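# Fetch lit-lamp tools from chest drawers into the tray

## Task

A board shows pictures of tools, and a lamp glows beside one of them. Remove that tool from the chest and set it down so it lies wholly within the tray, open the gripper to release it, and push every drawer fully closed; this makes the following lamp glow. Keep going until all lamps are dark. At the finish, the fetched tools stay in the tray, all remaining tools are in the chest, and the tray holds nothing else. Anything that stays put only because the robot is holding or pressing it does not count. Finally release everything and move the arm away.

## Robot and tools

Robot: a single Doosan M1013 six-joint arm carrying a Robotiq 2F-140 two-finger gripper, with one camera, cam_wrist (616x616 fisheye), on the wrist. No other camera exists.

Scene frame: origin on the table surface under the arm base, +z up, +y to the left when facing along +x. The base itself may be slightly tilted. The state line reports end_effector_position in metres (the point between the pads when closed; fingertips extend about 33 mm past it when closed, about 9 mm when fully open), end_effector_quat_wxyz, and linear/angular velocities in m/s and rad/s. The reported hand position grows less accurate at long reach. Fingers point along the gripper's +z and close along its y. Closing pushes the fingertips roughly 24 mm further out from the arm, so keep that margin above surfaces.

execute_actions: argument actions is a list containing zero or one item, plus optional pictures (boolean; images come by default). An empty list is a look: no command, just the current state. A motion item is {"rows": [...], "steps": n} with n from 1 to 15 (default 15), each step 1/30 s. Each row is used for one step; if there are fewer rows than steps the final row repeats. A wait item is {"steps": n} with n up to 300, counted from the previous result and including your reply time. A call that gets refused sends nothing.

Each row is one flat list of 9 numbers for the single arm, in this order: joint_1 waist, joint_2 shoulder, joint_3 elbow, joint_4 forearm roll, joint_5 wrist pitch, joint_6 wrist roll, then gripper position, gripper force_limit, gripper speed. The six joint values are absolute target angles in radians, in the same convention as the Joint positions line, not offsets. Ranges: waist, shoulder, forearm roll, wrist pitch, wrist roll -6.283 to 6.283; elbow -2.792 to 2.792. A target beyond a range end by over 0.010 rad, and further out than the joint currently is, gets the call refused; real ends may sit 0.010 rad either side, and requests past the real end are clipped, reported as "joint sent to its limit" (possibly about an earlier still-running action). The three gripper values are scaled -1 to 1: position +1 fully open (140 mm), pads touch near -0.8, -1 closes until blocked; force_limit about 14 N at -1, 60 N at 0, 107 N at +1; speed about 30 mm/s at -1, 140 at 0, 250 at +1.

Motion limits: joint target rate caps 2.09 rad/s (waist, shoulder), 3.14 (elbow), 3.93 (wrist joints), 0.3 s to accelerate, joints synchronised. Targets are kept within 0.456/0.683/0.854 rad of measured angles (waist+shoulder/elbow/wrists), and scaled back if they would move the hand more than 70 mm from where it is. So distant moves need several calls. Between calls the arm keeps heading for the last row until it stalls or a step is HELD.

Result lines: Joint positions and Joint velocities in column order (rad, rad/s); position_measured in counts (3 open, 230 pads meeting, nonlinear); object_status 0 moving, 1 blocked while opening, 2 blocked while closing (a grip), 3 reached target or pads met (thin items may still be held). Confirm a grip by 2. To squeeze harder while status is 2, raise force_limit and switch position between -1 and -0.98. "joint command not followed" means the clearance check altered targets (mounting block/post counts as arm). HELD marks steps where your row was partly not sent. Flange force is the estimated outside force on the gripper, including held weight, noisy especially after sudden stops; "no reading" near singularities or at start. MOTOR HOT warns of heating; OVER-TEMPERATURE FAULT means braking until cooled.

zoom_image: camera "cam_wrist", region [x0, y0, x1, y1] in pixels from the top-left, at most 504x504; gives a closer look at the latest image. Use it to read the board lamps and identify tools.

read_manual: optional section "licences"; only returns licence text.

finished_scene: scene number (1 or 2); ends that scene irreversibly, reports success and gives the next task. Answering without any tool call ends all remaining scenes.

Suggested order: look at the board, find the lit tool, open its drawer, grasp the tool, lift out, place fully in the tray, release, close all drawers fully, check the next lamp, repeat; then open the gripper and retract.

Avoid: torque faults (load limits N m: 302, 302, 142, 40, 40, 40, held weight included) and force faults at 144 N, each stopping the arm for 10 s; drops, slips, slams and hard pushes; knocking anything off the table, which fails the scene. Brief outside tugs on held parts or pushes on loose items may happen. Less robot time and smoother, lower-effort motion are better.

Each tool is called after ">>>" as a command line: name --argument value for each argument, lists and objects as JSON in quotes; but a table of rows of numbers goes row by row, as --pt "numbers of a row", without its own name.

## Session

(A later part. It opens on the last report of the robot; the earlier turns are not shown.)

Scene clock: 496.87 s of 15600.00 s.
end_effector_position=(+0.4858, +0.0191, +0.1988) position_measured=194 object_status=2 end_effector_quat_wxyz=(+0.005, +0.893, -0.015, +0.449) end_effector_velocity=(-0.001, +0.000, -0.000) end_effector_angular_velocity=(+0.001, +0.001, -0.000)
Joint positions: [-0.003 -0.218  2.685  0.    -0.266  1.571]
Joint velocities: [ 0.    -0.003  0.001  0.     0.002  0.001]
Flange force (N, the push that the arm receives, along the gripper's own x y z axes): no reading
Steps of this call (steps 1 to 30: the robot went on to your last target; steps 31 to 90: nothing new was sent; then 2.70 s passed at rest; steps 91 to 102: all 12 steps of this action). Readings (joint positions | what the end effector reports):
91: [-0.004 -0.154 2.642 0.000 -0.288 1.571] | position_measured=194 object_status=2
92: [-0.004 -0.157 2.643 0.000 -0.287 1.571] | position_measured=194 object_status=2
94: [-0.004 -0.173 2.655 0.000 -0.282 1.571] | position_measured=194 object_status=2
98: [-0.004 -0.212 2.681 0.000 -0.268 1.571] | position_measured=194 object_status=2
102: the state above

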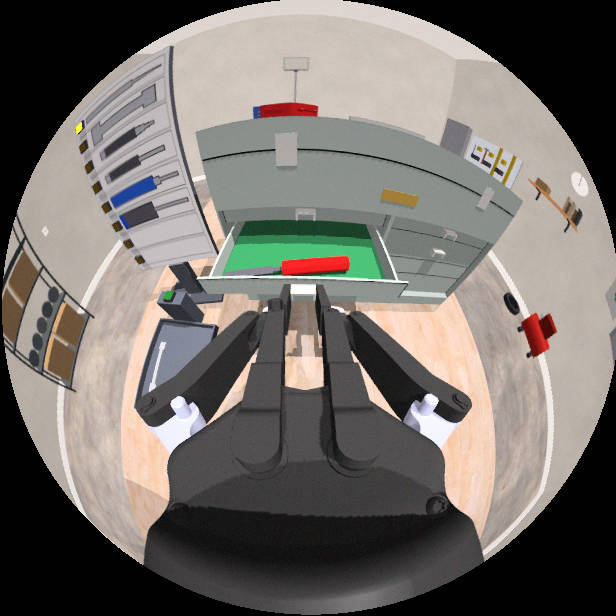

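>>> execute_actions --actions '[{"rows":[[-0.004,-0.1965,2.6705,0,-0.274,1.571,-1,0.3,-0.3],[-0.004,-0.1965,2.6705,0,-0.274,1.571,-1,0.3,-0.3],[-0.004,-0.175,2.656,0,-0.281,1.571,-1,0.3,-0.3],[-0.0045,-0.154,2.6415,0,-0.288,1.571,-1,0.3,-0.3],[-0.005,-0.141,2.632,0,-0.291,1.571,-1,0.3,-0.3],[-0.005,-0.1285,2.622,0,-0.294,1.571,-1,0.3,-0.3],[-0.005,-0.116,2.6125,0,-0.2965,1.571,-1,0.3,-0.3],[-0.0055,-0.104,2.603,0,-0.299,1.571,-1,0.3,-0.3],[-0.0055,-0.092,2.593,0,-0.301,1.571,-1,0.3,-0.3],[-0.006,-0.080,2.583,0,-0.303,1.571,-1,0.3,-0.3],[-0.006,-0.068,2.573,0,-0.305,1.571,-1,0.3,-0.3],[-0.006,-0.057,2.563,0,-0.306,1.571,-1,0.3,-0.3],[-0.0065,-0.046,2.553,0,-0.307,1.571,-1,0.3,-0.3],[-0.0065,-0.035,2.543,0,-0.308,1.571,-1,0.3,-0.3],[-0.007,-0.024,2.533,0,-0.309,1.571,-1,0.3,-0.3]]}]' --pictures false

>>> execute_actions --actions '[{"rows":[[-0.007,-0.013,2.5225,0,-0.3095,1.571,-1,0.3,-0.3],[-0.007,-0.008,2.517,0,-0.31,1.571,-1,0.3,-0.3],[-0.007,-0.0025,2.512,0,-0.31,1.571,-1,0.3,-0.3],[-0.007,0.0,2.51,0,-0.31,1.571,-1,0.3,-0.3],[-0.007,0.002,2.508,0,-0.31,1.571,-1,0.3,-0.3],[-0.007,0.004,2.506,0,-0.31,1.571,-1,0.3,-0.3],[-0.007,0.006,2.504,0,-0.31,1.571,-1,0.3,-0.3],[-0.007,0.008,2.502,0,-0.31,1.571,-1,0.3,-0.3],[-0.007,0.009,2.501,0,-0.31,1.571,-1,0.3,-0.3]],"steps":14}]' --pictures false

>>> execute_actions --actions '[{"rows":[[-0.007,0.009,2.501,0,-0.31,1.571,-0.2,0.3,0],[-0.007,0.009,2.501,0,-0.31,1.571,-0.2,0.3,0],[-0.007,0.009,2.501,0,-0.31,1.571,-0.2,0.3,0],[-0.007,0.009,2.501,0,-0.31,1.571,-0.2,0.3,0],[-0.007,-0.025,2.495,0,-0.27,1.571,-0.2,0.3,0],[-0.007,-0.025,2.495,0,-0.27,1.571,-0.2,0.3,0],[-0.007,-0.025,2.495,0,-0.27,1.571,-0.2,0.3,0],[-0.007,-0.025,2.495,0,-0.27,1.571,-0.2,0.3,0],[-0.007,-0.0486,2.4785,0,-0.23,1.571,-0.2,0.3,0]]}]' --pictures false

>>> execute_actions --actions '[{"rows":[[-0.007,-0.0486,2.4785,0,-0.23,1.571,-1,0.3,-0.3]],"steps":13}]' --pictures false

>>> execute_actions --actions '[{"rows":[[-0.007,-0.064,2.4925,0,-0.2285,1.571,-1,0.3,-0.3],[-0.007,-0.080,2.5065,0,-0.2265,1.571,-1,0.3,-0.3],[-0.0065,-0.0965,2.52,0,-0.224,1.571,-1,0.3,-0.3],[-0.0065,-0.113,2.534,0,-0.221,1.571,-1,0.3,-0.3],[-0.006,-0.130,2.5474,0,-0.2175,1.571,-1,0.3,-0.3],[-0.006,-0.1475,2.561,0,-0.2135,1.571,-1,0.3,-0.3],[-0.0055,-0.165,2.574,0,-0.209,1.571,-1,0.3,-0.3],[-0.005,-0.1835,2.587,0,-0.2035,1.571,-1,0.3,-0.3],[-0.005,-0.202,2.600,0,-0.198,1.571,-1,0.3,-0.3],[-0.0045,-0.2214,2.6127,0,-0.191,1.571,-1,0.3,-0.3],[-0.004,-0.2415,2.625,0,-0.1835,1.571,-1,0.3,-0.3],[-0.004,-0.262,2.6375,0,-0.1755,1.571,-1,0.3,-0.3],[-0.0035,-0.283,2.6495,0,-0.1665,1.571,-1,0.3,-0.3],[-0.003,-0.305,2.6615,0,-0.1565,1.571,-1,0.3,-0.3],[-0.003,-0.327,2.673,0,-0.146,1.571,-1,0.3,-0.3]]}]' --pictures false

>>> execute_actions --actions '[{"steps":10}]'

>>> zoom_image --camera "cam_wrist" --region '[180,180,430,320]'

Scene clock: 530.97 s of 15600.00 s.
end_effector_position=(+0.5679, +0.0151, +0.1986) position_measured=194 object_status=2 end_effector_quat_wxyz=(+0.005, +0.893, -0.016, +0.450) end_effector_velocity=(+0.193, -0.010, -0.001) end_effector_angular_velocity=(-0.001, -0.002, -0.005)
Joint positions: [-0.006 -0.056  2.562 -0.    -0.306  1.571]
Joint velocities: [-0.006  0.337 -0.302  0.001 -0.037 -0.002]
Flange force (N, the push that the arm receives, along the gripper's own x y z axes): no reading
Steps of this call (steps 1 to 15: the robot went on to your last target; steps 16 to 90: nothing new was sent; then 30.60 s passed at rest; steps 91 to 105: all 15 steps of this action). Readings (joint positions | what the end effector reports):
91: [-0.003 -0.219 2.685 0.000 -0.266 1.571] | position_measured=194 object_status=2
92: [-0.003 -0.216 2.684 -0.000 -0.267 1.571] | position_measured=194 object_status=2
94: [-0.004 -0.199 2.672 -0.000 -0.273 1.571] | position_measured=194 object_status=2
98: [-0.005 -0.144 2.633 -0.000 -0.290 1.571] | position_measured=194 object_status=2
105: the state above

Scene clock: 531.43 s of 15600.00 s.
end_effector_position=(+0.6064, +0.0133, +0.1978) position_measured=194 object_status=2 end_effector_quat_wxyz=(+0.005, +0.893, -0.016, +0.450) end_effector_velocity=(+0.001, +0.000, -0.001) end_effector_angular_velocity=(-0.000, +0.002, +0.000)
Joint positions: [-0.007  0.009  2.501 -0.    -0.31   1.571]
Joint velocities: [ 0.     0.003 -0.002  0.     0.001 -0.001]
Flange force (N, the push that the arm receives, along the gripper's own x y z axes): no reading
Steps of this call (steps 1 to 14: all 14 steps of this action). Readings (joint positions | what the end effector reports):
1: [-0.006 -0.045 2.552 -0.000 -0.307 1.571] | position_measured=194 object_status=2
2: [-0.007 -0.034 2.542 -0.000 -0.308 1.571] | position_measured=194 object_status=2
4: [-0.007 -0.014 2.523 -0.000 -0.310 1.571] | position_measured=194 object_status=2
8: [-0.007 0.003 2.507 -0.000 -0.310 1.571] | position_measured=194 object_status=2
14: the state above

Scene clock: 531.93 s of 15600.00 s.
end_effector_position=(+0.6060, +0.0131, +0.2246) position_measured=154 object_status=3 end_effector_quat_wxyz=(+0.006, +0.893, -0.016, +0.450) end_effector_velocity=(-0.000, -0.000, +0.002) end_effector_angular_velocity=(+0.000, +0.004, -0.000)
Joint positions: [-0.007 -0.048  2.479 -0.    -0.231  1.571]
Joint velocities: [-0.    -0.005 -0.004  0.     0.013 -0.   ]
Flange force (N, the push that the arm receives, along the gripper's own x y z axes): no reading
Steps of this call (steps 1 to 15: all 15 steps of this action). Readings (joint positions | what the end effector reports):
1: [-0.007 0.009 2.501 -0.000 -0.310 1.571] | position_measured=194 object_status=0
2: [-0.007 0.009 2.501 -0.000 -0.310 1.571] | position_measured=194 object_status=0
4: [-0.007 0.009 2.501 -0.000 -0.310 1.571] | position_measured=177 object_status=0
8: [-0.007 -0.015 2.497 -0.000 -0.282 1.571] | position_measured=154 object_status=0
15: the state above

Scene clock: 532.37 s of 15600.00 s.
end_effector_position=(+0.6060, +0.0132, +0.2249) position_measured=194 object_status=0 end_effector_quat_wxyz=(+0.005, +0.893, -0.016, +0.450) end_effector_velocity=(+0.000, -0.000, +0.000) end_effector_angular_velocity=(-0.000, +0.001, +0.000)
Joint positions: [-0.007 -0.049  2.479 -0.    -0.23   1.571]
Joint velocities: [-0.    -0.    -0.001 -0.     0.001 -0.   ]
Flange force (N, the push that the arm receives, along the gripper's own x y z axes): no reading
Steps of this call (steps 1 to 13: all 13 steps of this action). Readings (joint positions | what the end effector reports):
1: [-0.007 -0.048 2.479 -0.000 -0.230 1.571] | position_measured=154 object_status=0
2: [-0.007 -0.048 2.479 -0.000 -0.230 1.571] | position_measured=155 object_status=0
4: [-0.007 -0.049 2.479 -0.000 -0.230 1.571] | position_measured=167 object_status=0
8: [-0.007 -0.049 2.479 -0.000 -0.230 1.571] | position_measured=190 object_status=0
13: the state above

Scene clock: 532.87 s of 15600.00 s.
end_effector_position=(+0.5014, +0.0182, +0.2260) position_measured=194 object_status=2 end_effector_quat_wxyz=(+0.005, +0.893, -0.015, +0.449) end_effector_velocity=(-0.256, +0.013, +0.004) end_effector_angular_velocity=(-0.001, -0.004, +0.011)
Joint positions: [-0.004 -0.255  2.632  0.    -0.177  1.571]
Joint velocities: [ 0.011 -0.591  0.349  0.001  0.238 -0.002]
Flange force (N, the push that the arm receives, along the gripper's own x y z axes): no reading
Steps of this call (steps 1 to 15: all 15 steps of this action). Readings (joint positions | what the end effector reports):
1: [-0.007 -0.049 2.479 -0.000 -0.230 1.571] | position_measured=194 object_status=2
2: [-0.007 -0.051 2.480 -0.000 -0.230 1.571] | position_measured=194 object_status=2
4: [-0.007 -0.070 2.497 -0.000 -0.228 1.571] | position_measured=194 object_status=2
8: [-0.006 -0.128 2.546 -0.000 -0.217 1.571] | position_measured=194 object_status=2
15: the state above

Scene clock: 533.20 s of 15600.00 s.
end_effector_position=(+0.4712, +0.0196, +0.2260) position_measured=194 object_status=2 end_effector_quat_wxyz=(+0.005, +0.893, -0.015, +0.449) end_effector_velocity=(+0.000, +0.000, +0.001) end_effector_angular_velocity=(+0.000, -0.003, +0.000)
Joint positions: [-0.003 -0.327  2.673  0.    -0.146  1.571]
Joint velocities: [ 0.    -0.002 -0.    -0.    -0.     0.   ]
Flange force (N, the push that the arm receives, along the gripper's own x y z axes): no reading
Steps of this call (steps 1 to 10: the robot went on to your last target). Readings (joint positions | what the end effector reports):
1: [-0.004 -0.275 2.644 0.000 -0.169 1.571] | position_measured=194 object_status=2
2: [-0.003 -0.294 2.655 0.000 -0.160 1.571] | position_measured=194 object_status=2
4: [-0.003 -0.321 2.670 0.000 -0.149 1.571] | position_measured=194 object_status=2
8: [-0.003 -0.327 2.673 0.000 -0.146 1.571] | position_measured=194 object_status=2
10: the state above

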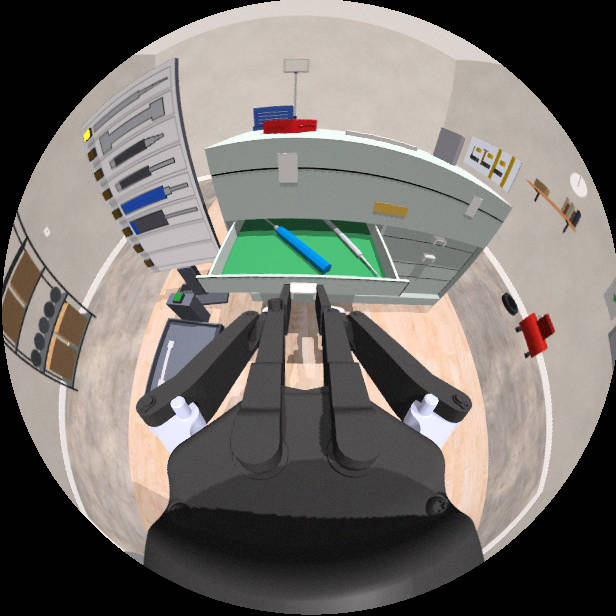

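Region (180, 180, 430, 320) of cam_wrist's 616x616 image, scaled by 2.016, with more detail than that image has; it fills the top 282 rows of this view, and the rest is white.

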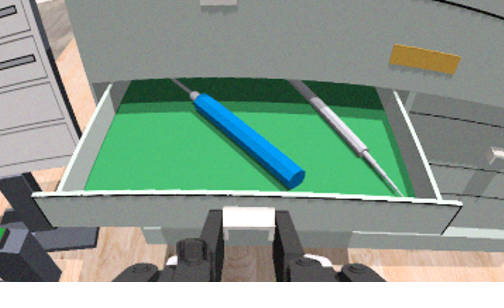

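>>> execute_actions --actions '[{"rows":[[-0.003,-0.327,2.673,0,-0.146,1.571,-0.1,0.3,0],[-0.003,-0.327,2.673,0,-0.146,1.571,-0.1,0.3,0],[-0.003,-0.327,2.673,0,-0.146,1.571,-0.1,0.3,0],[-0.003,-0.327,2.673,0,-0.146,1.571,-0.1,0.3,0],[-0.003,-0.327,2.673,0,-0.146,1.571,-0.1,0.3,0],[-0.003,-0.327,2.673,0,0.1,1.571,-0.1,0.3,0]]}]' --pictures false

>>> execute_actions --actions '[{"rows":[[-0.003,-0.11,2.19,0,1.06,1.585,-0.1,0.3,0]]}]' --pictures false

>>> execute_actions --actions '[{"steps":10}]' --pictures false

>>> execute_actions --actions '[{"rows":[[-0.003,0,2.0808,0,1.06,1.585,-0.2,0.3,0]]}]'

Scene clock: 547.67 s of 15600.00 s.
end_effector_position=(+0.4153, +0.0216, +0.1673) position_measured=141 object_status=3 end_effector_quat_wxyz=(+0.003, +0.941, -0.015, +0.337) end_effector_velocity=(-0.014, +0.001, -0.012) end_effector_angular_velocity=(+0.002, +0.054, +0.000)
Joint positions: [-0.003 -0.327  2.673  0.     0.098  1.571]
Joint velocities: [ 0.     0.     0.001  0.     0.053 -0.   ]
Flange force (N, the push that the arm receives, along the gripper's own x y z axes): no reading
Steps of this call (steps 1 to 30: the robot went on to your last target; steps 31 to 90: nothing new was sent; then 10.97 s passed at rest; steps 91 to 105: all 15 steps of this action). Readings (joint positions | what the end effector reports):
91: [-0.003 -0.327 2.673 0.000 -0.146 1.571] | position_measured=194 object_status=0
92: [-0.003 -0.327 2.673 0.000 -0.146 1.571] | position_measured=194 object_status=0
94: [-0.003 -0.327 2.673 0.000 -0.147 1.571] | position_measured=177 object_status=0
98: [-0.003 -0.327 2.673 0.000 -0.121 1.571] | position_measured=147 object_status=0
105: the state above

Scene clock: 548.17 s of 15600.00 s.
end_effector_position=(+0.4258, +0.0210, +0.2315) position_measured=141 object_status=3 end_effector_quat_wxyz=(-0.002, +1.000, -0.022, +0.014) end_effector_velocity=(-0.059, +0.001, +0.134) end_effector_angular_velocity=(+0.025, +0.802, -0.011)
Joint positions: [-0.003 -0.119  2.211 -0.     1.013  1.584]
Joint velocities: [ 0.     0.217 -0.479  0.     1.064  0.015]
Flange force (N, the push that the arm receives, along the gripper's own x y z axes): [1.7 9.9 -1.4]
Steps of this call (steps 1 to 15: all 15 steps of this action). Readings (joint positions | what the end effector reports):
1: [-0.003 -0.327 2.673 0.000 0.099 1.571] | position_measured=141 object_status=3
2: [-0.003 -0.326 2.670 -0.000 0.106 1.571] | position_measured=141 object_status=3
4: [-0.003 -0.312 2.640 -0.000 0.158 1.572] | position_measured=141 object_status=3
8: [-0.003 -0.243 2.483 -0.000 0.438 1.576] | position_measured=141 object_status=3
15: the state above

Scene clock: 548.50 s of 15600.00 s.
end_effector_position=(+0.4228, +0.0210, +0.2375) position_measured=141 object_status=3 end_effector_quat_wxyz=(-0.002, +1.000, -0.022, -0.004) end_effector_velocity=(-0.000, +0.000, +0.000) end_effector_angular_velocity=(+0.000, +0.001, -0.001)
Joint positions: [-0.003 -0.11   2.19  -0.     1.06   1.585]
Joint velocities: [ 0.     0.    -0.     0.     0.001  0.001]
Flange force (N, the push that the arm receives, along the gripper's own x y z axes): [4.0 4.3 0.8]
Steps of this call (steps 1 to 10: the robot went on to your last target). Readings (joint positions | what the end effector reports):
1: [-0.003 -0.114 2.198 -0.000 1.042 1.585] | position_measured=141 object_status=3
2: [-0.003 -0.111 2.191 -0.000 1.056 1.585] | position_measured=141 object_status=3
4: [-0.003 -0.110 2.190 -0.000 1.059 1.585] | position_measured=141 object_status=3
8: [-0.003 -0.110 2.190 -0.000 1.060 1.585] | position_measured=141 object_status=3
10: the state above

Scene clock: 549.00 s of 15600.00 s.
end_effector_position=(+0.4904, +0.0190, +0.2403) position_measured=154 object_status=3 end_effector_quat_wxyz=(-0.002, +1.000, -0.022, -0.004) end_effector_velocity=(+0.001, -0.000, +0.001) end_effector_angular_velocity=(-0.000, -0.002, -0.001)
Joint positions: [-0.003 -0.     2.081 -0.     1.06   1.585]
Joint velocities: [-0.    -0.001 -0.001 -0.    -0.     0.   ]
Flange force (N, the push that the arm receives, along the gripper's own x y z axes): [-6.1 4.7 -3.7]
Steps of this call (steps 1 to 15: all 15 steps of this action). Readings (joint positions | what the end effector reports):
1: [-0.003 -0.110 2.190 -0.000 1.060 1.585] | position_measured=141 object_status=0
2: [-0.003 -0.107 2.187 -0.000 1.060 1.585] | position_measured=143 object_status=0
4: [-0.003 -0.080 2.160 -0.000 1.060 1.585] | position_measured=154 object_status=0
8: [-0.003 -0.003 2.084 -0.000 1.060 1.585] | position_measured=154 object_status=0
15: the state above

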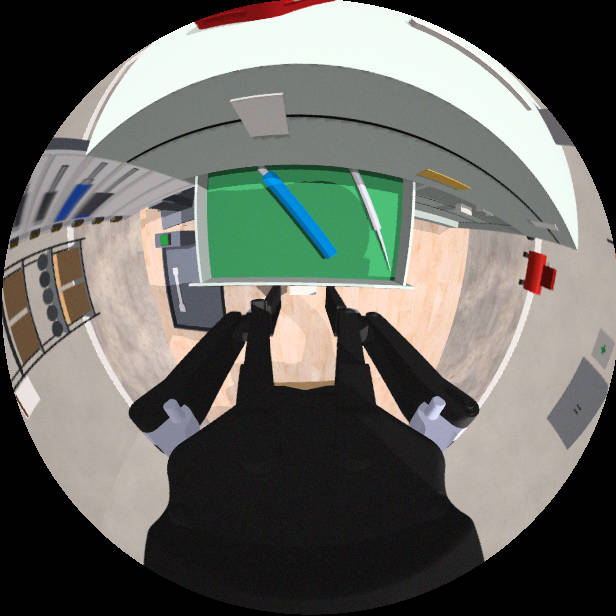

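>>> execute_actions --actions '[{"rows":[[-0.003,0,2.0808,0,1.06,1.585,-1,-0.5,-0.3]],"steps":13}]' --pictures false

>>> execute_actions --actions '[{"rows":[[-0.003,-0.007,2.088,0,1.06,1.585,-1,-0.5,-0.3],[-0.003,-0.0145,2.095,0,1.06,1.585,-1,-0.5,-0.3],[-0.003,-0.022,2.102,0,1.06,1.585,-1,-0.5,-0.3],[-0.0025,-0.029,2.109,0,1.061,1.585,-1,-0.5,-0.3],[-0.0025,-0.0365,2.1165,0,1.061,1.585,-1,-0.5,-0.3],[-0.002,-0.044,2.1235,0,1.061,1.585,-1,-0.5,-0.3],[-0.002,-0.051,2.131,0,1.061,1.585,-1,-0.5,-0.3],[-0.002,-0.058,2.138,0,1.061,1.585,-1,-0.5,-0.3]]}]'

>>> zoom_image --camera "cam_wrist" --region '[180,110,430,310]'

Scene clock: 556.33 s of 15600.00 s.
end_effector_position=(+0.4905, +0.0191, +0.2402) position_measured=191 object_status=0 end_effector_quat_wxyz=(-0.003, +1.000, -0.022, -0.004) end_effector_velocity=(+0.000, -0.000, -0.000) end_effector_angular_velocity=(-0.000, -0.001, -0.000)
Joint positions: [-0.003  0.     2.081  0.     1.06   1.585]
Joint velocities: [ 0.     0.001 -0.    -0.    -0.001  0.001]
Flange force (N, the push that the arm receives, along the gripper's own x y z axes): [0.1 1.9 -6.3]
Steps of this call (steps 1 to 15: the robot went on to your last target; steps 16 to 90: nothing new was sent; then 3.90 s passed at rest; steps 91 to 103: all 13 steps of this action). Readings (joint positions | what the end effector reports):
91: [-0.003 0.000 2.081 -0.000 1.060 1.585] | position_measured=154 object_status=0
92: [-0.003 0.000 2.081 -0.000 1.060 1.585] | position_measured=155 object_status=0
94: [-0.003 0.000 2.081 -0.000 1.060 1.585] | position_measured=167 object_status=0
98: [-0.003 0.000 2.081 0.000 1.060 1.585] | position_measured=190 object_status=0
103: the state above

Scene clock: 556.83 s of 15600.00 s.
end_effector_position=(+0.4548, +0.0206, +0.2400) position_measured=191 object_status=2 end_effector_quat_wxyz=(-0.003, +1.000, -0.022, -0.004) end_effector_velocity=(-0.001, +0.000, -0.001) end_effector_angular_velocity=(-0.000, +0.000, +0.001)
Joint positions: [-0.002 -0.058  2.138  0.     1.061  1.585]
Joint velocities: [ 0.    -0.001  0.002 -0.    -0.001 -0.   ]
Flange force (N, the push that the arm receives, along the gripper's own x y z axes): [1.4 -4.9 -19.6]
Steps of this call (steps 1 to 15: all 15 steps of this action). Readings (joint positions | what the end effector reports):
1: [-0.003 -0.000 2.081 0.000 1.060 1.585] | position_measured=191 object_status=2
2: [-0.003 -0.002 2.082 0.000 1.060 1.585] | position_measured=191 object_status=2
4: [-0.003 -0.012 2.092 0.000 1.060 1.585] | position_measured=191 object_status=2
8: [-0.002 -0.039 2.119 0.000 1.061 1.585] | position_measured=191 object_status=2
15: the state above

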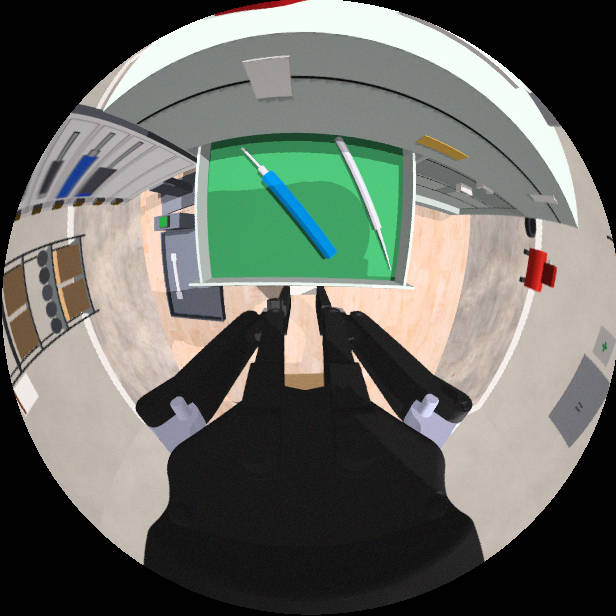

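Region (180, 110, 430, 310) of cam_wrist's 616x616 image, scaled by 2.016, with more detail than that image has; it fills the top 403 rows of this view, and the rest is white.

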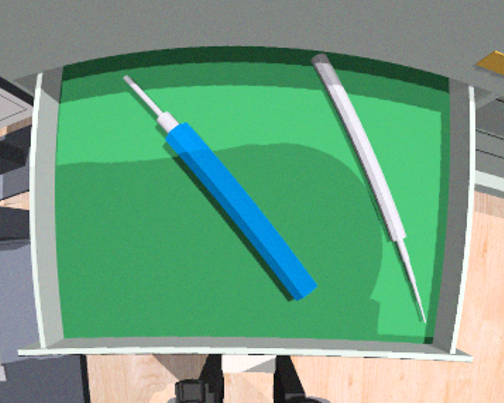

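>>> execute_actions --actions '[{"rows":[[-0.002,-0.058,2.138,0,1.061,1.585,-0.3,0,0],[-0.002,-0.058,2.138,0,1.061,1.585,-0.3,0,0],[-0.002,-0.058,2.138,0,1.061,1.585,-0.3,0,0],[-0.002,-0.058,2.138,0,1.061,1.585,-0.3,0,0],[-0.002,-0.058,2.138,0,1.061,1.585,-0.3,0,0],[-0.002,-0.11,2.07,0,1.18,1.585,-0.3,0,0]]}]' --pictures false

>>> execute_actions --actions '[{"rows":[[-0.002,-0.11,2.07,0,1.18,-2.05,-0.45,0,0]]}]' --pictures false

>>> execute_actions --actions '[{"rows":[[-0.144,0.06,1.917,0,1.164,-2.05,-0.45,0,0]]}]' --pictures false

>>> execute_actions --actions '[{"steps":15}]' --pictures false

>>> execute_actions --actions '[{"rows":[[-0.144,0.09,1.9635,0,1.087,-2.05,-0.45,0,0]],"steps":12}]'

>>> zoom_image --camera "cam_wrist" --region '[210,200,410,400]'

Scene clock: 581.30 s of 15600.00 s.
end_effector_position=(+0.4524, +0.0201, +0.2974) position_measured=167 object_status=3 end_effector_quat_wxyz=(-0.002, +1.000, -0.022, -0.004) end_effector_velocity=(-0.001, +0.001, +0.001) end_effector_angular_velocity=(+0.002, +0.004, -0.001)
Joint positions: [-0.002 -0.11   2.07  -0.     1.18   1.585]
Joint velocities: [-0.    -0.    -0.001  0.002  0.005  0.   ]
Flange force (N, the push that the arm receives, along the gripper's own x y z axes): [-1.5 4.0 -0.8]
Steps of this call (steps 1 to 15: the robot went on to your last target; steps 16 to 90: nothing new was sent; then 20.97 s passed at rest; steps 91 to 105: all 15 steps of this action). Readings (joint positions | what the end effector reports):
91: [-0.002 -0.058 2.138 0.000 1.061 1.585] | position_measured=191 object_status=0
92: [-0.002 -0.058 2.138 -0.000 1.061 1.585] | position_measured=191 object_status=0
94: [-0.002 -0.058 2.138 -0.000 1.061 1.585] | position_measured=174 object_status=0
98: [-0.002 -0.068 2.125 -0.000 1.086 1.585] | position_measured=167 object_status=0
105: the state above

Scene clock: 581.80 s of 15600.00 s.
end_effector_position=(+0.4525, +0.0203, +0.2976) position_measured=186 object_status=3 end_effector_quat_wxyz=(-0.004, +0.849, +0.529, -0.002) end_effector_velocity=(-0.000, +0.000, -0.001) end_effector_angular_velocity=(+0.026, -0.016, +3.490)
Joint positions: [-0.002 -0.11   2.07  -0.     1.18   0.427]
Joint velocities: [ 0.001  0.002  0.001  0.    -0.001 -3.49 ]
Flange force (N, the push that the arm receives, along the gripper's own x y z axes): [-7.9 -3.3 -2.0]
Steps of this call (steps 1 to 15: all 15 steps of this action). Readings (joint positions | what the end effector reports):
1: [-0.002 -0.110 2.070 -0.000 1.180 1.585] | position_measured=167 object_status=0
2: [-0.002 -0.110 2.070 -0.000 1.180 1.580] | position_measured=169 object_status=0
4: [-0.002 -0.110 2.070 -0.000 1.180 1.527] | position_measured=183 object_status=0
8: [-0.002 -0.110 2.070 -0.000 1.180 1.249] | position_measured=186 object_status=0
15: the state above

Scene clock: 582.30 s of 15600.00 s.
end_effector_position=(+0.5379, -0.0480, +0.2922) position_measured=186 object_status=3 end_effector_quat_wxyz=(-0.005, +0.308, +0.951, +0.001) end_effector_velocity=(+0.102, -0.100, -0.014) end_effector_angular_velocity=(+0.028, -0.016, +3.336)
Joint positions: [-0.124  0.037  1.938  0.     1.166 -1.095]
Joint velocities: [-0.155  0.184 -0.167  0.    -0.017 -3.491]
Flange force (N, the push that the arm receives, along the gripper's own x y z axes): [-4.8 -12.0 -2.1]
Steps of this call (steps 1 to 15: all 15 steps of this action). Readings (joint positions | what the end effector reports):
1: [-0.002 -0.110 2.070 -0.000 1.180 0.309] | position_measured=186 object_status=3
2: [-0.002 -0.110 2.070 -0.000 1.180 0.195] | position_measured=186 object_status=3
4: [-0.008 -0.102 2.063 -0.000 1.180 0.008] | position_measured=186 object_status=3
8: [-0.060 -0.040 2.008 0.000 1.174 -0.320] | position_measured=186 object_status=3
15: the state above

Scene clock: 582.80 s of 15600.00 s.
end_effector_position=(+0.5506, -0.0608, +0.2902) position_measured=186 object_status=3 end_effector_quat_wxyz=(-0.004, -0.153, +0.988, +0.003) end_effector_velocity=(+0.000, -0.000, +0.001) end_effector_angular_velocity=(-0.000, -0.000, +0.003)
Joint positions: [-0.144  0.06   1.917  0.     1.164 -2.05 ]
Joint velocities: [-0.    -0.    -0.001 -0.     0.001 -0.003]
Flange force (N, the push that the arm receives, along the gripper's own x y z axes): [5.7 -2.4 -1.6]
Steps of this call (steps 1 to 15: the robot went on to your last target). Readings (joint positions | what the end effector reports):
1: [-0.129 0.042 1.933 0.000 1.166 -1.213] | position_measured=186 object_status=3
2: [-0.133 0.046 1.929 0.000 1.165 -1.332] | position_measured=186 object_status=3
4: [-0.137 0.052 1.924 0.000 1.165 -1.564] | position_measured=186 object_status=3
8: [-0.143 0.059 1.918 0.000 1.164 -1.916] | position_measured=186 object_status=3
15: the state above

Scene clock: 583.20 s of 15600.00 s.
end_effector_position=(+0.5507, -0.0607, +0.2503) position_measured=186 object_status=3 end_effector_quat_wxyz=(-0.003, -0.153, +0.988, +0.003) end_effector_velocity=(-0.001, +0.000, -0.002) end_effector_angular_velocity=(+0.000, +0.003, +0.001)
Joint positions: [-0.144  0.09   1.963  0.     1.087 -2.05 ]
Joint velocities: [ 0.001  0.002  0.001 -0.     0.    -0.   ]
Flange force (N, the push that the arm receives, along the gripper's own x y z axes): [5.7 -3.9 -2.6]
Steps of this call (steps 1 to 12: all 12 steps of this action). Readings (joint positions | what the end effector reports):
1: [-0.144 0.060 1.917 0.000 1.164 -2.050] | position_measured=186 object_status=3
2: [-0.144 0.062 1.920 0.000 1.158 -2.050] | position_measured=186 object_status=3
4: [-0.144 0.079 1.946 0.000 1.115 -2.050] | position_measured=186 object_status=3
8: [-0.144 0.090 1.963 0.000 1.088 -2.050] | position_measured=186 object_status=3
12: the state above

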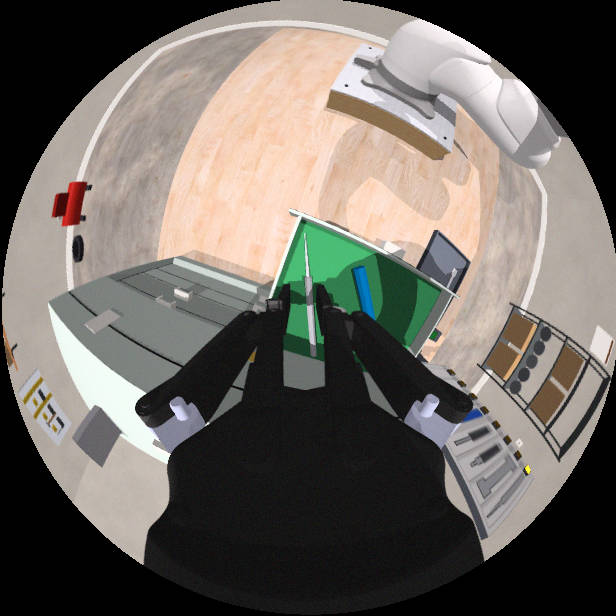

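Region (210, 200, 410, 400) of cam_wrist's 616x616 image, scaled by 2.520, with more detail than that image has.

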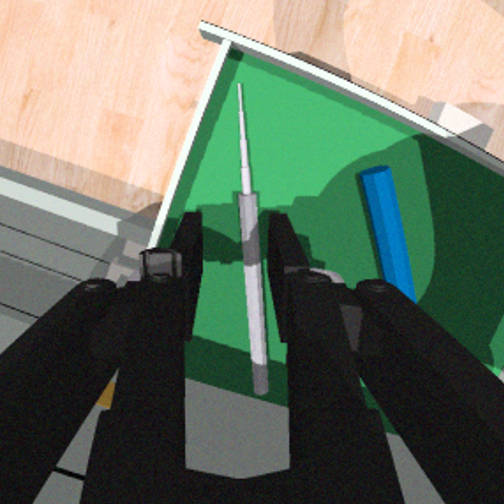

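Shift +y 7 mm, yaw +0.06.

>>> execute_actions --actions '[{"rows":[[-0.130,0.09,1.9635,0,1.087,-2.095,-0.5,0,0],[-0.130,0.09,1.9635,0,1.087,-2.095,-0.5,0,0],[-0.130,0.09,1.9635,0,1.087,-2.095,-0.5,0,0],[-0.130,0.09,1.9635,0,1.087,-2.095,-0.5,0,0],[-0.130,0.09,1.9635,0,1.087,-2.095,-0.5,0,0],[-0.130,0.1004,1.978,0,1.0623,-2.095,-0.5,0,0]],"steps":13}]' --pictures false

>>> execute_actions --actions '[{"rows":[[-0.130,0.102,1.9803,0,1.0585,-2.095,-0.5,0,0]],"steps":8}]' --pictures false

>>> execute_actions --actions '[{"rows":[[-0.130,0.102,1.9803,0,1.0585,-2.095,-1,0,-0.5]]}]'

Scene clock: 593.23 s of 15600.00 s.
end_effector_position=(+0.5510, -0.0530, +0.2375) position_measured=192 object_status=0 end_effector_quat_wxyz=(-0.004, -0.183, +0.983, +0.003) end_effector_velocity=(+0.001, +0.000, -0.001) end_effector_angular_velocity=(-0.000, -0.001, -0.000)
Joint positions: [-0.13   0.1    1.978 -0.     1.062 -2.095]
Joint velocities: [ 0.     0.001  0.001 -0.    -0.003  0.001]
Flange force (N, the push that the arm receives, along the gripper's own x y z axes): [-0.4 -2.8 -1.0]
Steps of this call (steps 1 to 15: the robot went on to your last target; steps 16 to 90: nothing new was sent; then 6.60 s passed at rest; steps 91 to 103: all 13 steps of this action). Readings (joint positions | what the end effector reports):
91: [-0.144 0.090 1.964 -0.000 1.087 -2.050] | position_measured=186 object_status=0
92: [-0.142 0.090 1.964 -0.000 1.087 -2.055] | position_measured=187 object_status=0
94: [-0.133 0.090 1.964 -0.000 1.087 -2.085] | position_measured=192 object_status=0
98: [-0.130 0.096 1.972 -0.000 1.072 -2.095] | position_measured=192 object_status=0
103: the state above

Scene clock: 593.50 s of 15600.00 s.
end_effector_position=(+0.5509, -0.0529, +0.2354) position_measured=192 object_status=3 end_effector_quat_wxyz=(-0.004, -0.183, +0.983, +0.003) end_effector_velocity=(-0.001, +0.000, -0.000) end_effector_angular_velocity=(+0.000, +0.001, +0.000)
Joint positions: [-0.13   0.102  1.98  -0.     1.059 -2.095]
Joint velocities: [ 0.     0.     0.001  0.     0.    -0.   ]
Flange force (N, the push that the arm receives, along the gripper's own x y z axes): [6.2 -0.5 -7.5]
Steps of this call (steps 1 to 8: all 8 steps of this action). Readings (joint positions | what the end effector reports):
1: [-0.130 0.100 1.978 -0.000 1.062 -2.095] | position_measured=192 object_status=3
2: [-0.130 0.101 1.979 -0.000 1.061 -2.095] | position_measured=192 object_status=3
4: [-0.130 0.102 1.980 -0.000 1.059 -2.095] | position_measured=192 object_status=3
8: the state above

Scene clock: 594.00 s of 15600.00 s.
end_effector_position=(+0.5509, -0.0529, +0.2354) position_measured=225 object_status=2 end_effector_quat_wxyz=(-0.004, -0.183, +0.983, +0.003) end_effector_velocity=(-0.000, -0.000, +0.000) end_effector_angular_velocity=(+0.000, +0.001, +0.001)
Joint positions: [-0.13   0.102  1.98  -0.     1.058 -2.095]
Joint velocities: [-0.001 -0.     0.     0.     0.001 -0.001]
Flange force (N, the push that the arm receives, along the gripper's own x y z axes): [4.3 -2.6 -6.1]
Steps of this call (steps 1 to 15: all 15 steps of this action). Readings (joint positions | what the end effector reports):
1: [-0.130 0.102 1.980 -0.000 1.059 -2.095] | position_measured=192 object_status=0
2: [-0.130 0.102 1.980 -0.000 1.059 -2.095] | position_measured=193 object_status=0
4: [-0.130 0.102 1.980 -0.000 1.059 -2.095] | position_measured=202 object_status=0
8: [-0.130 0.102 1.980 -0.000 1.058 -2.095] | position_measured=220 object_status=0
15: the state above

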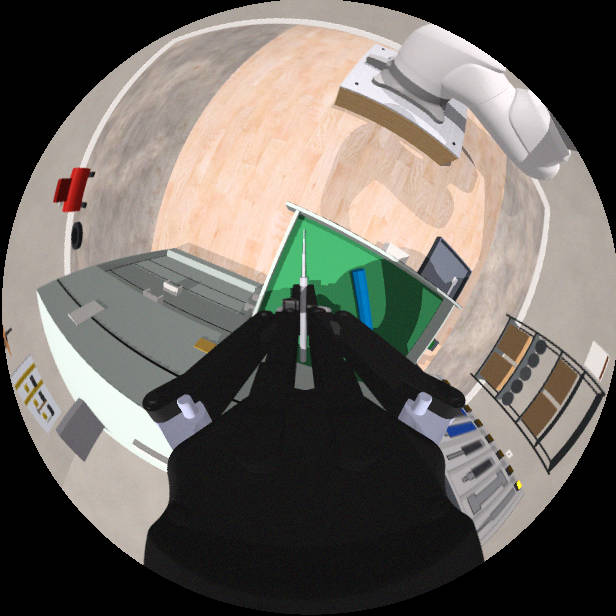

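>>> execute_actions --actions '[{"rows":[[-0.130,0.102,1.9803,0,1.0585,-2.095,-0.65,0,0],[-0.130,0.102,1.9803,0,1.0585,-2.095,-0.65,0,0],[-0.130,0.102,1.9803,0,1.0585,-2.095,-0.65,0,0],[-0.130,0.102,1.9803,0,1.0585,-2.095,-0.65,0,0],[-0.130,0.1032,1.982,0,1.0556,-2.095,-0.65,0,0]],"steps":12}]' --pictures false

Scene clock: 602.03 s of 15600.00 s.
end_effector_position=(+0.5510, -0.0529, +0.2341) position_measured=211 object_status=0 end_effector_quat_wxyz=(-0.003, -0.183, +0.983, +0.003) end_effector_velocity=(-0.001, +0.000, -0.001) end_effector_angular_velocity=(-0.000, +0.002, +0.001)
Joint positions: [-0.13   0.103  1.982  0.     1.056 -2.095]
Joint velocities: [ 0.     0.001  0.002 -0.    -0.    -0.   ]
Flange force (N, the push that the arm receives, along the gripper's own x y z axes): [1.5 -2.5 -47.2]
Steps of this call (steps 1 to 15: the robot went on to your last target; steps 16 to 90: nothing new was sent; then 4.63 s passed at rest; steps 91 to 102: all 12 steps of this action). Readings (joint positions | what the end effector reports):
91: [-0.130 0.102 1.980 0.000 1.059 -2.095] | position_measured=225 object_status=0
92: [-0.130 0.102 1.980 0.000 1.059 -2.095] | position_measured=225 object_status=0
94: [-0.130 0.102 1.980 0.000 1.059 -2.095] | position_measured=211 object_status=0
98: [-0.130 0.103 1.981 0.000 1.056 -2.095] | position_measured=211 object_status=0
102: the state above

>>> execute_actions --actions '[{"rows":[[-0.130,0.102,1.9803,0,1.0585,-2.095,-1,0,-0.5]],"steps":12}]' --pictures false

>>> execute_actions --actions '[{"rows":[[-0.130,0.081,1.982,0,1.078,-2.095,-1,0,-0.5]],"steps":8}]' --pictures false

>>> execute_actions --actions '[{"rows":[[-0.130,0.075,1.973,0,1.093,-2.095,-1,0,-0.5],[-0.130,0.075,1.973,0,1.093,-2.095,-1,0,-0.5],[-0.130,0.069,1.964,0,1.108,-2.095,-1,0,-0.5],[-0.130,0.069,1.964,0,1.108,-2.095,-1,0,-0.5],[-0.130,0.063,1.955,0,1.123,-2.095,-1,0,-0.5],[-0.130,0.063,1.955,0,1.123,-2.095,-1,0,-0.5],[-0.130,0.047,1.93,0,1.164,-2.095,-1,0,-0.5]]}]'

Scene clock: 612.20 s of 15600.00 s.
end_effector_position=(+0.5508, -0.0529, +0.2352) position_measured=225 object_status=2 end_effector_quat_wxyz=(-0.004, -0.183, +0.983, +0.003) end_effector_velocity=(+0.001, -0.000, +0.001) end_effector_angular_velocity=(+0.000, -0.000, +0.000)
Joint positions: [-0.13   0.102  1.98  -0.     1.059 -2.095]
Joint velocities: [-0.     0.    -0.002  0.     0.001 -0.001]
Flange force (N, the push that the arm receives, along the gripper's own x y z axes): [5.0 -4.3 -7.0]
Steps of this call (steps 1 to 15: the robot went on to your last target; steps 16 to 90: nothing new was sent; then 6.77 s passed at rest; steps 91 to 102: all 12 steps of this action). Readings (joint positions | what the end effector reports):
91: [-0.130 0.103 1.982 0.000 1.056 -2.095] | position_measured=211 object_status=0
92: [-0.130 0.103 1.982 -0.000 1.057 -2.095] | position_measured=212 object_status=0
94: [-0.130 0.103 1.981 -0.000 1.058 -2.095] | position_measured=221 object_status=0
98: [-0.130 0.102 1.981 -0.000 1.059 -2.095] | position_measured=225 object_status=0
102: the state above

Scene clock: 612.47 s of 15600.00 s.
end_effector_position=(+0.5433, -0.0517, +0.2460) position_measured=225 object_status=2 end_effector_quat_wxyz=(-0.004, -0.183, +0.983, +0.003) end_effector_velocity=(-0.001, +0.000, +0.001) end_effector_angular_velocity=(+0.001, +0.002, -0.000)
Joint positions: [-0.13   0.081  1.982 -0.     1.078 -2.095]
Joint velocities: [-0.    -0.002  0.     0.     0.004 -0.   ]
Flange force (N, the push that the arm receives, along the gripper's own x y z axes): [4.9 -5.4 -1.5]
Steps of this call (steps 1 to 8: all 8 steps of this action). Readings (joint positions | what the end effector reports):
1: [-0.130 0.102 1.980 -0.000 1.059 -2.095] | position_measured=225 object_status=2
2: [-0.130 0.100 1.981 -0.000 1.061 -2.095] | position_measured=225 object_status=2
4: [-0.130 0.085 1.981 -0.000 1.074 -2.095] | position_measured=225 object_status=2
8: the state above

Scene clock: 612.97 s of 15600.00 s.
end_effector_position=(+0.5435, -0.0519, +0.2906) position_measured=225 object_status=2 end_effector_quat_wxyz=(-0.004, -0.183, +0.983, +0.003) end_effector_velocity=(+0.000, -0.000, +0.002) end_effector_angular_velocity=(-0.001, -0.001, +0.000)
Joint positions: [-0.13   0.047  1.93  -0.     1.164 -2.095]
Joint velocities: [ 0.    -0.001 -0.003 -0.001  0.003 -0.   ]
Flange force (N, the push that the arm receives, along the gripper's own x y z axes): [14.4 -1.6 1.7]
Steps of this call (steps 1 to 15: all 15 steps of this action). Readings (joint positions | what the end effector reports):
1: [-0.130 0.081 1.982 -0.000 1.078 -2.095] | position_measured=225 object_status=2
2: [-0.130 0.080 1.980 -0.000 1.082 -2.095] | position_measured=225 object_status=2
4: [-0.130 0.075 1.973 -0.000 1.094 -2.095] | position_measured=225 object_status=2
8: [-0.130 0.062 1.953 -0.000 1.126 -2.095] | position_measured=225 object_status=2
15: the state above

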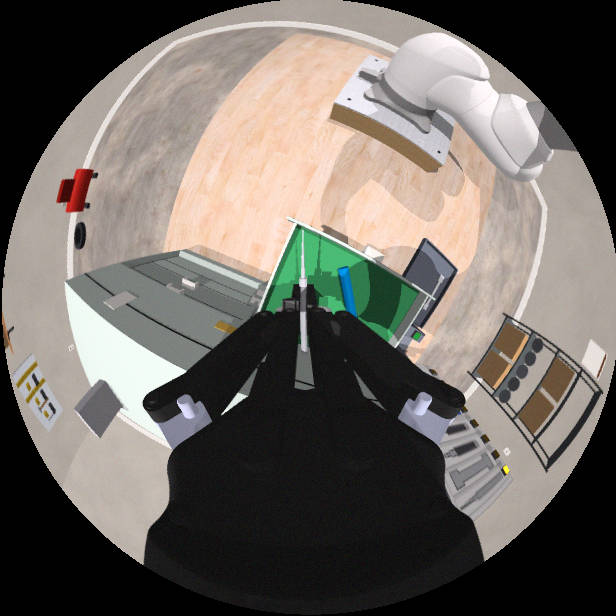

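>>> execute_actions --actions '[{"rows":[[-0.13,-0.05,2.01,0,1.18,-2.095,-1,0,-0.5]],"steps":10}]' --pictures false

>>> execute_actions --actions '[{"rows":[[0.578,0.0,1.96,0,1.18,-0.944,-1,0,-0.5]]}]' --pictures false

>>> execute_actions --actions '[{"steps":15}]' --pictures false

>>> execute_actions --actions '[{"rows":[[0.578,0.30,2.112,0,0.729,-0.944,-1,0,-0.5]]}]' --pictures false

>>> execute_actions --actions '[{"steps":12}]'

Scene clock: 619.13 s of 15600.00 s.
end_effector_position=(+0.4883, -0.0433, +0.2999) position_measured=225 object_status=2 end_effector_quat_wxyz=(-0.003, -0.183, +0.983, +0.003) end_effector_velocity=(-0.001, +0.000, -0.000) end_effector_angular_velocity=(+0.000, +0.002, +0.001)
Joint positions: [-0.13  -0.05   2.01  -0.     1.18  -2.095]
Joint velocities: [ 0.     0.     0.     0.     0.002 -0.001]
Flange force (N, the push that the arm receives, along the gripper's own x y z axes): [9.2 -5.7 0.8]
Steps of this call (steps 1 to 15: the robot went on to your last target; steps 16 to 90: nothing new was sent; then 2.83 s passed at rest; steps 91 to 100: all 10 steps of this action). Readings (joint positions | what the end effector reports):
91: [-0.130 0.047 1.930 -0.000 1.164 -2.095] | position_measured=225 object_status=2
92: [-0.130 0.044 1.932 -0.000 1.164 -2.095] | position_measured=225 object_status=2
94: [-0.130 0.017 1.955 -0.000 1.169 -2.095] | position_measured=225 object_status=2
98: [-0.130 -0.049 2.008 -0.000 1.180 -2.095] | position_measured=225 object_status=2
100: the state above

Scene clock: 619.63 s of 15600.00 s.
end_effector_position=(+0.4914, +0.1261, +0.3013) position_measured=225 object_status=2 end_effector_quat_wxyz=(-0.004, -0.049, +0.999, +0.003) end_effector_velocity=(-0.077, +0.411, +0.003) end_effector_angular_velocity=(-0.002, +0.003, -0.381)
Joint positions: [ 0.213 -0.021  1.981 -0.     1.18  -1.483]
Joint velocities: [ 0.828  0.047 -0.047  0.    -0.     1.208]
Flange force (N, the push that the arm receives, along the gripper's own x y z axes): [0.9 -2.9 3.0]
Steps of this call (steps 1 to 15: all 15 steps of this action). Readings (joint positions | what the end effector reports):
1: [-0.130 -0.050 2.010 -0.000 1.180 -2.095] | position_measured=225 object_status=2
2: [-0.127 -0.050 2.010 -0.000 1.180 -2.089] | position_measured=225 object_status=2
4: [-0.100 -0.047 2.007 -0.000 1.180 -2.037] | position_measured=225 object_status=2
8: [0.016 -0.035 1.995 -0.000 1.180 -1.820] | position_measured=225 object_status=2
15: the state above

Scene clock: 620.13 s of 15600.00 s.
end_effector_position=(+0.4255, +0.2986, +0.3030) position_measured=225 object_status=2 end_effector_quat_wxyz=(-0.004, +0.037, +0.999, +0.003) end_effector_velocity=(-0.020, +0.034, +0.001) end_effector_angular_velocity=(+0.000, -0.000, -0.034)
Joint positions: [ 0.576 -0.     1.96  -0.     1.18  -0.947]
Joint velocities: [ 0.077  0.005 -0.006 -0.     0.001  0.111]
Flange force (N, the push that the arm receives, along the gripper's own x y z axes): [-6.1 0.1 0.3]
Steps of this call (steps 1 to 15: the robot went on to your last target). Readings (joint positions | what the end effector reports):
1: [0.241 -0.020 1.980 -0.000 1.180 -1.442] | position_measured=225 object_status=2
2: [0.269 -0.018 1.978 -0.000 1.180 -1.401] | position_measured=225 object_status=2
4: [0.325 -0.015 1.975 -0.000 1.180 -1.319] | position_measured=225 object_status=2
8: [0.436 -0.008 1.968 -0.000 1.180 -1.155] | position_measured=225 object_status=2
15: the state above

Scene clock: 620.63 s of 15600.00 s.
end_effector_position=(+0.4564, +0.3205, +0.1049) position_measured=225 object_status=2 end_effector_quat_wxyz=(-0.004, +0.038, +0.999, +0.003) end_effector_velocity=(-0.001, +0.005, -0.446) end_effector_angular_velocity=(-0.005, +0.008, -0.002)
Joint positions: [ 0.578  0.254  2.089 -0.     0.798 -0.944]
Joint velocities: [ 0.001  0.588  0.297 -0.    -0.876  0.003]
Flange force (N, the push that the arm receives, along the gripper's own x y z axes): [1.0 -12.6 -6.6]
Steps of this call (steps 1 to 15: all 15 steps of this action). Readings (joint positions | what the end effector reports):
1: [0.578 0.000 1.960 -0.000 1.180 -0.945] | position_measured=225 object_status=2
2: [0.578 0.003 1.961 -0.000 1.176 -0.945] | position_measured=225 object_status=2
4: [0.578 0.030 1.976 -0.000 1.133 -0.945] | position_measured=225 object_status=2
8: [0.578 0.113 2.018 -0.000 1.009 -0.945] | position_measured=225 object_status=2
15: the state above

Scene clock: 621.03 s of 15600.00 s.
end_effector_position=(+0.4557, +0.3205, +0.0706) position_measured=225 object_status=2 end_effector_quat_wxyz=(-0.004, +0.038, +0.999, +0.003) end_effector_velocity=(-0.000, -0.000, -0.000) end_effector_angular_velocity=(-0.001, +0.001, -0.001)
Joint positions: [ 0.578  0.3    2.112 -0.     0.729 -0.944]
Joint velocities: [-0.     0.001 -0.    -0.     0.001  0.   ]
Flange force (N, the push that the arm receives, along the gripper's own x y z axes): [0.7 -5.5 -0.9]
Steps of this call (steps 1 to 12: the robot went on to your last target). Readings (joint positions | what the end effector reports):
1: [0.578 0.273 2.098 -0.000 0.770 -0.944] | position_measured=225 object_status=2
2: [0.578 0.287 2.106 -0.000 0.749 -0.944] | position_measured=225 object_status=2
4: [0.578 0.299 2.112 -0.000 0.731 -0.944] | position_measured=225 object_status=2
8: [0.578 0.300 2.112 -0.000 0.729 -0.944] | position_measured=225 object_status=2
12: the state above

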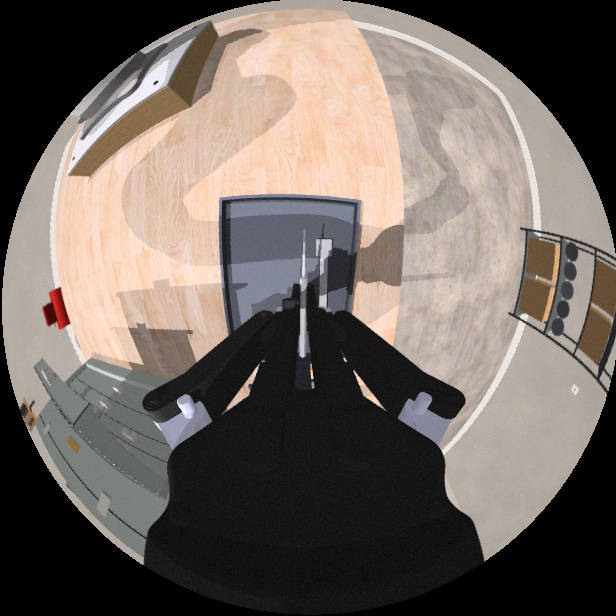

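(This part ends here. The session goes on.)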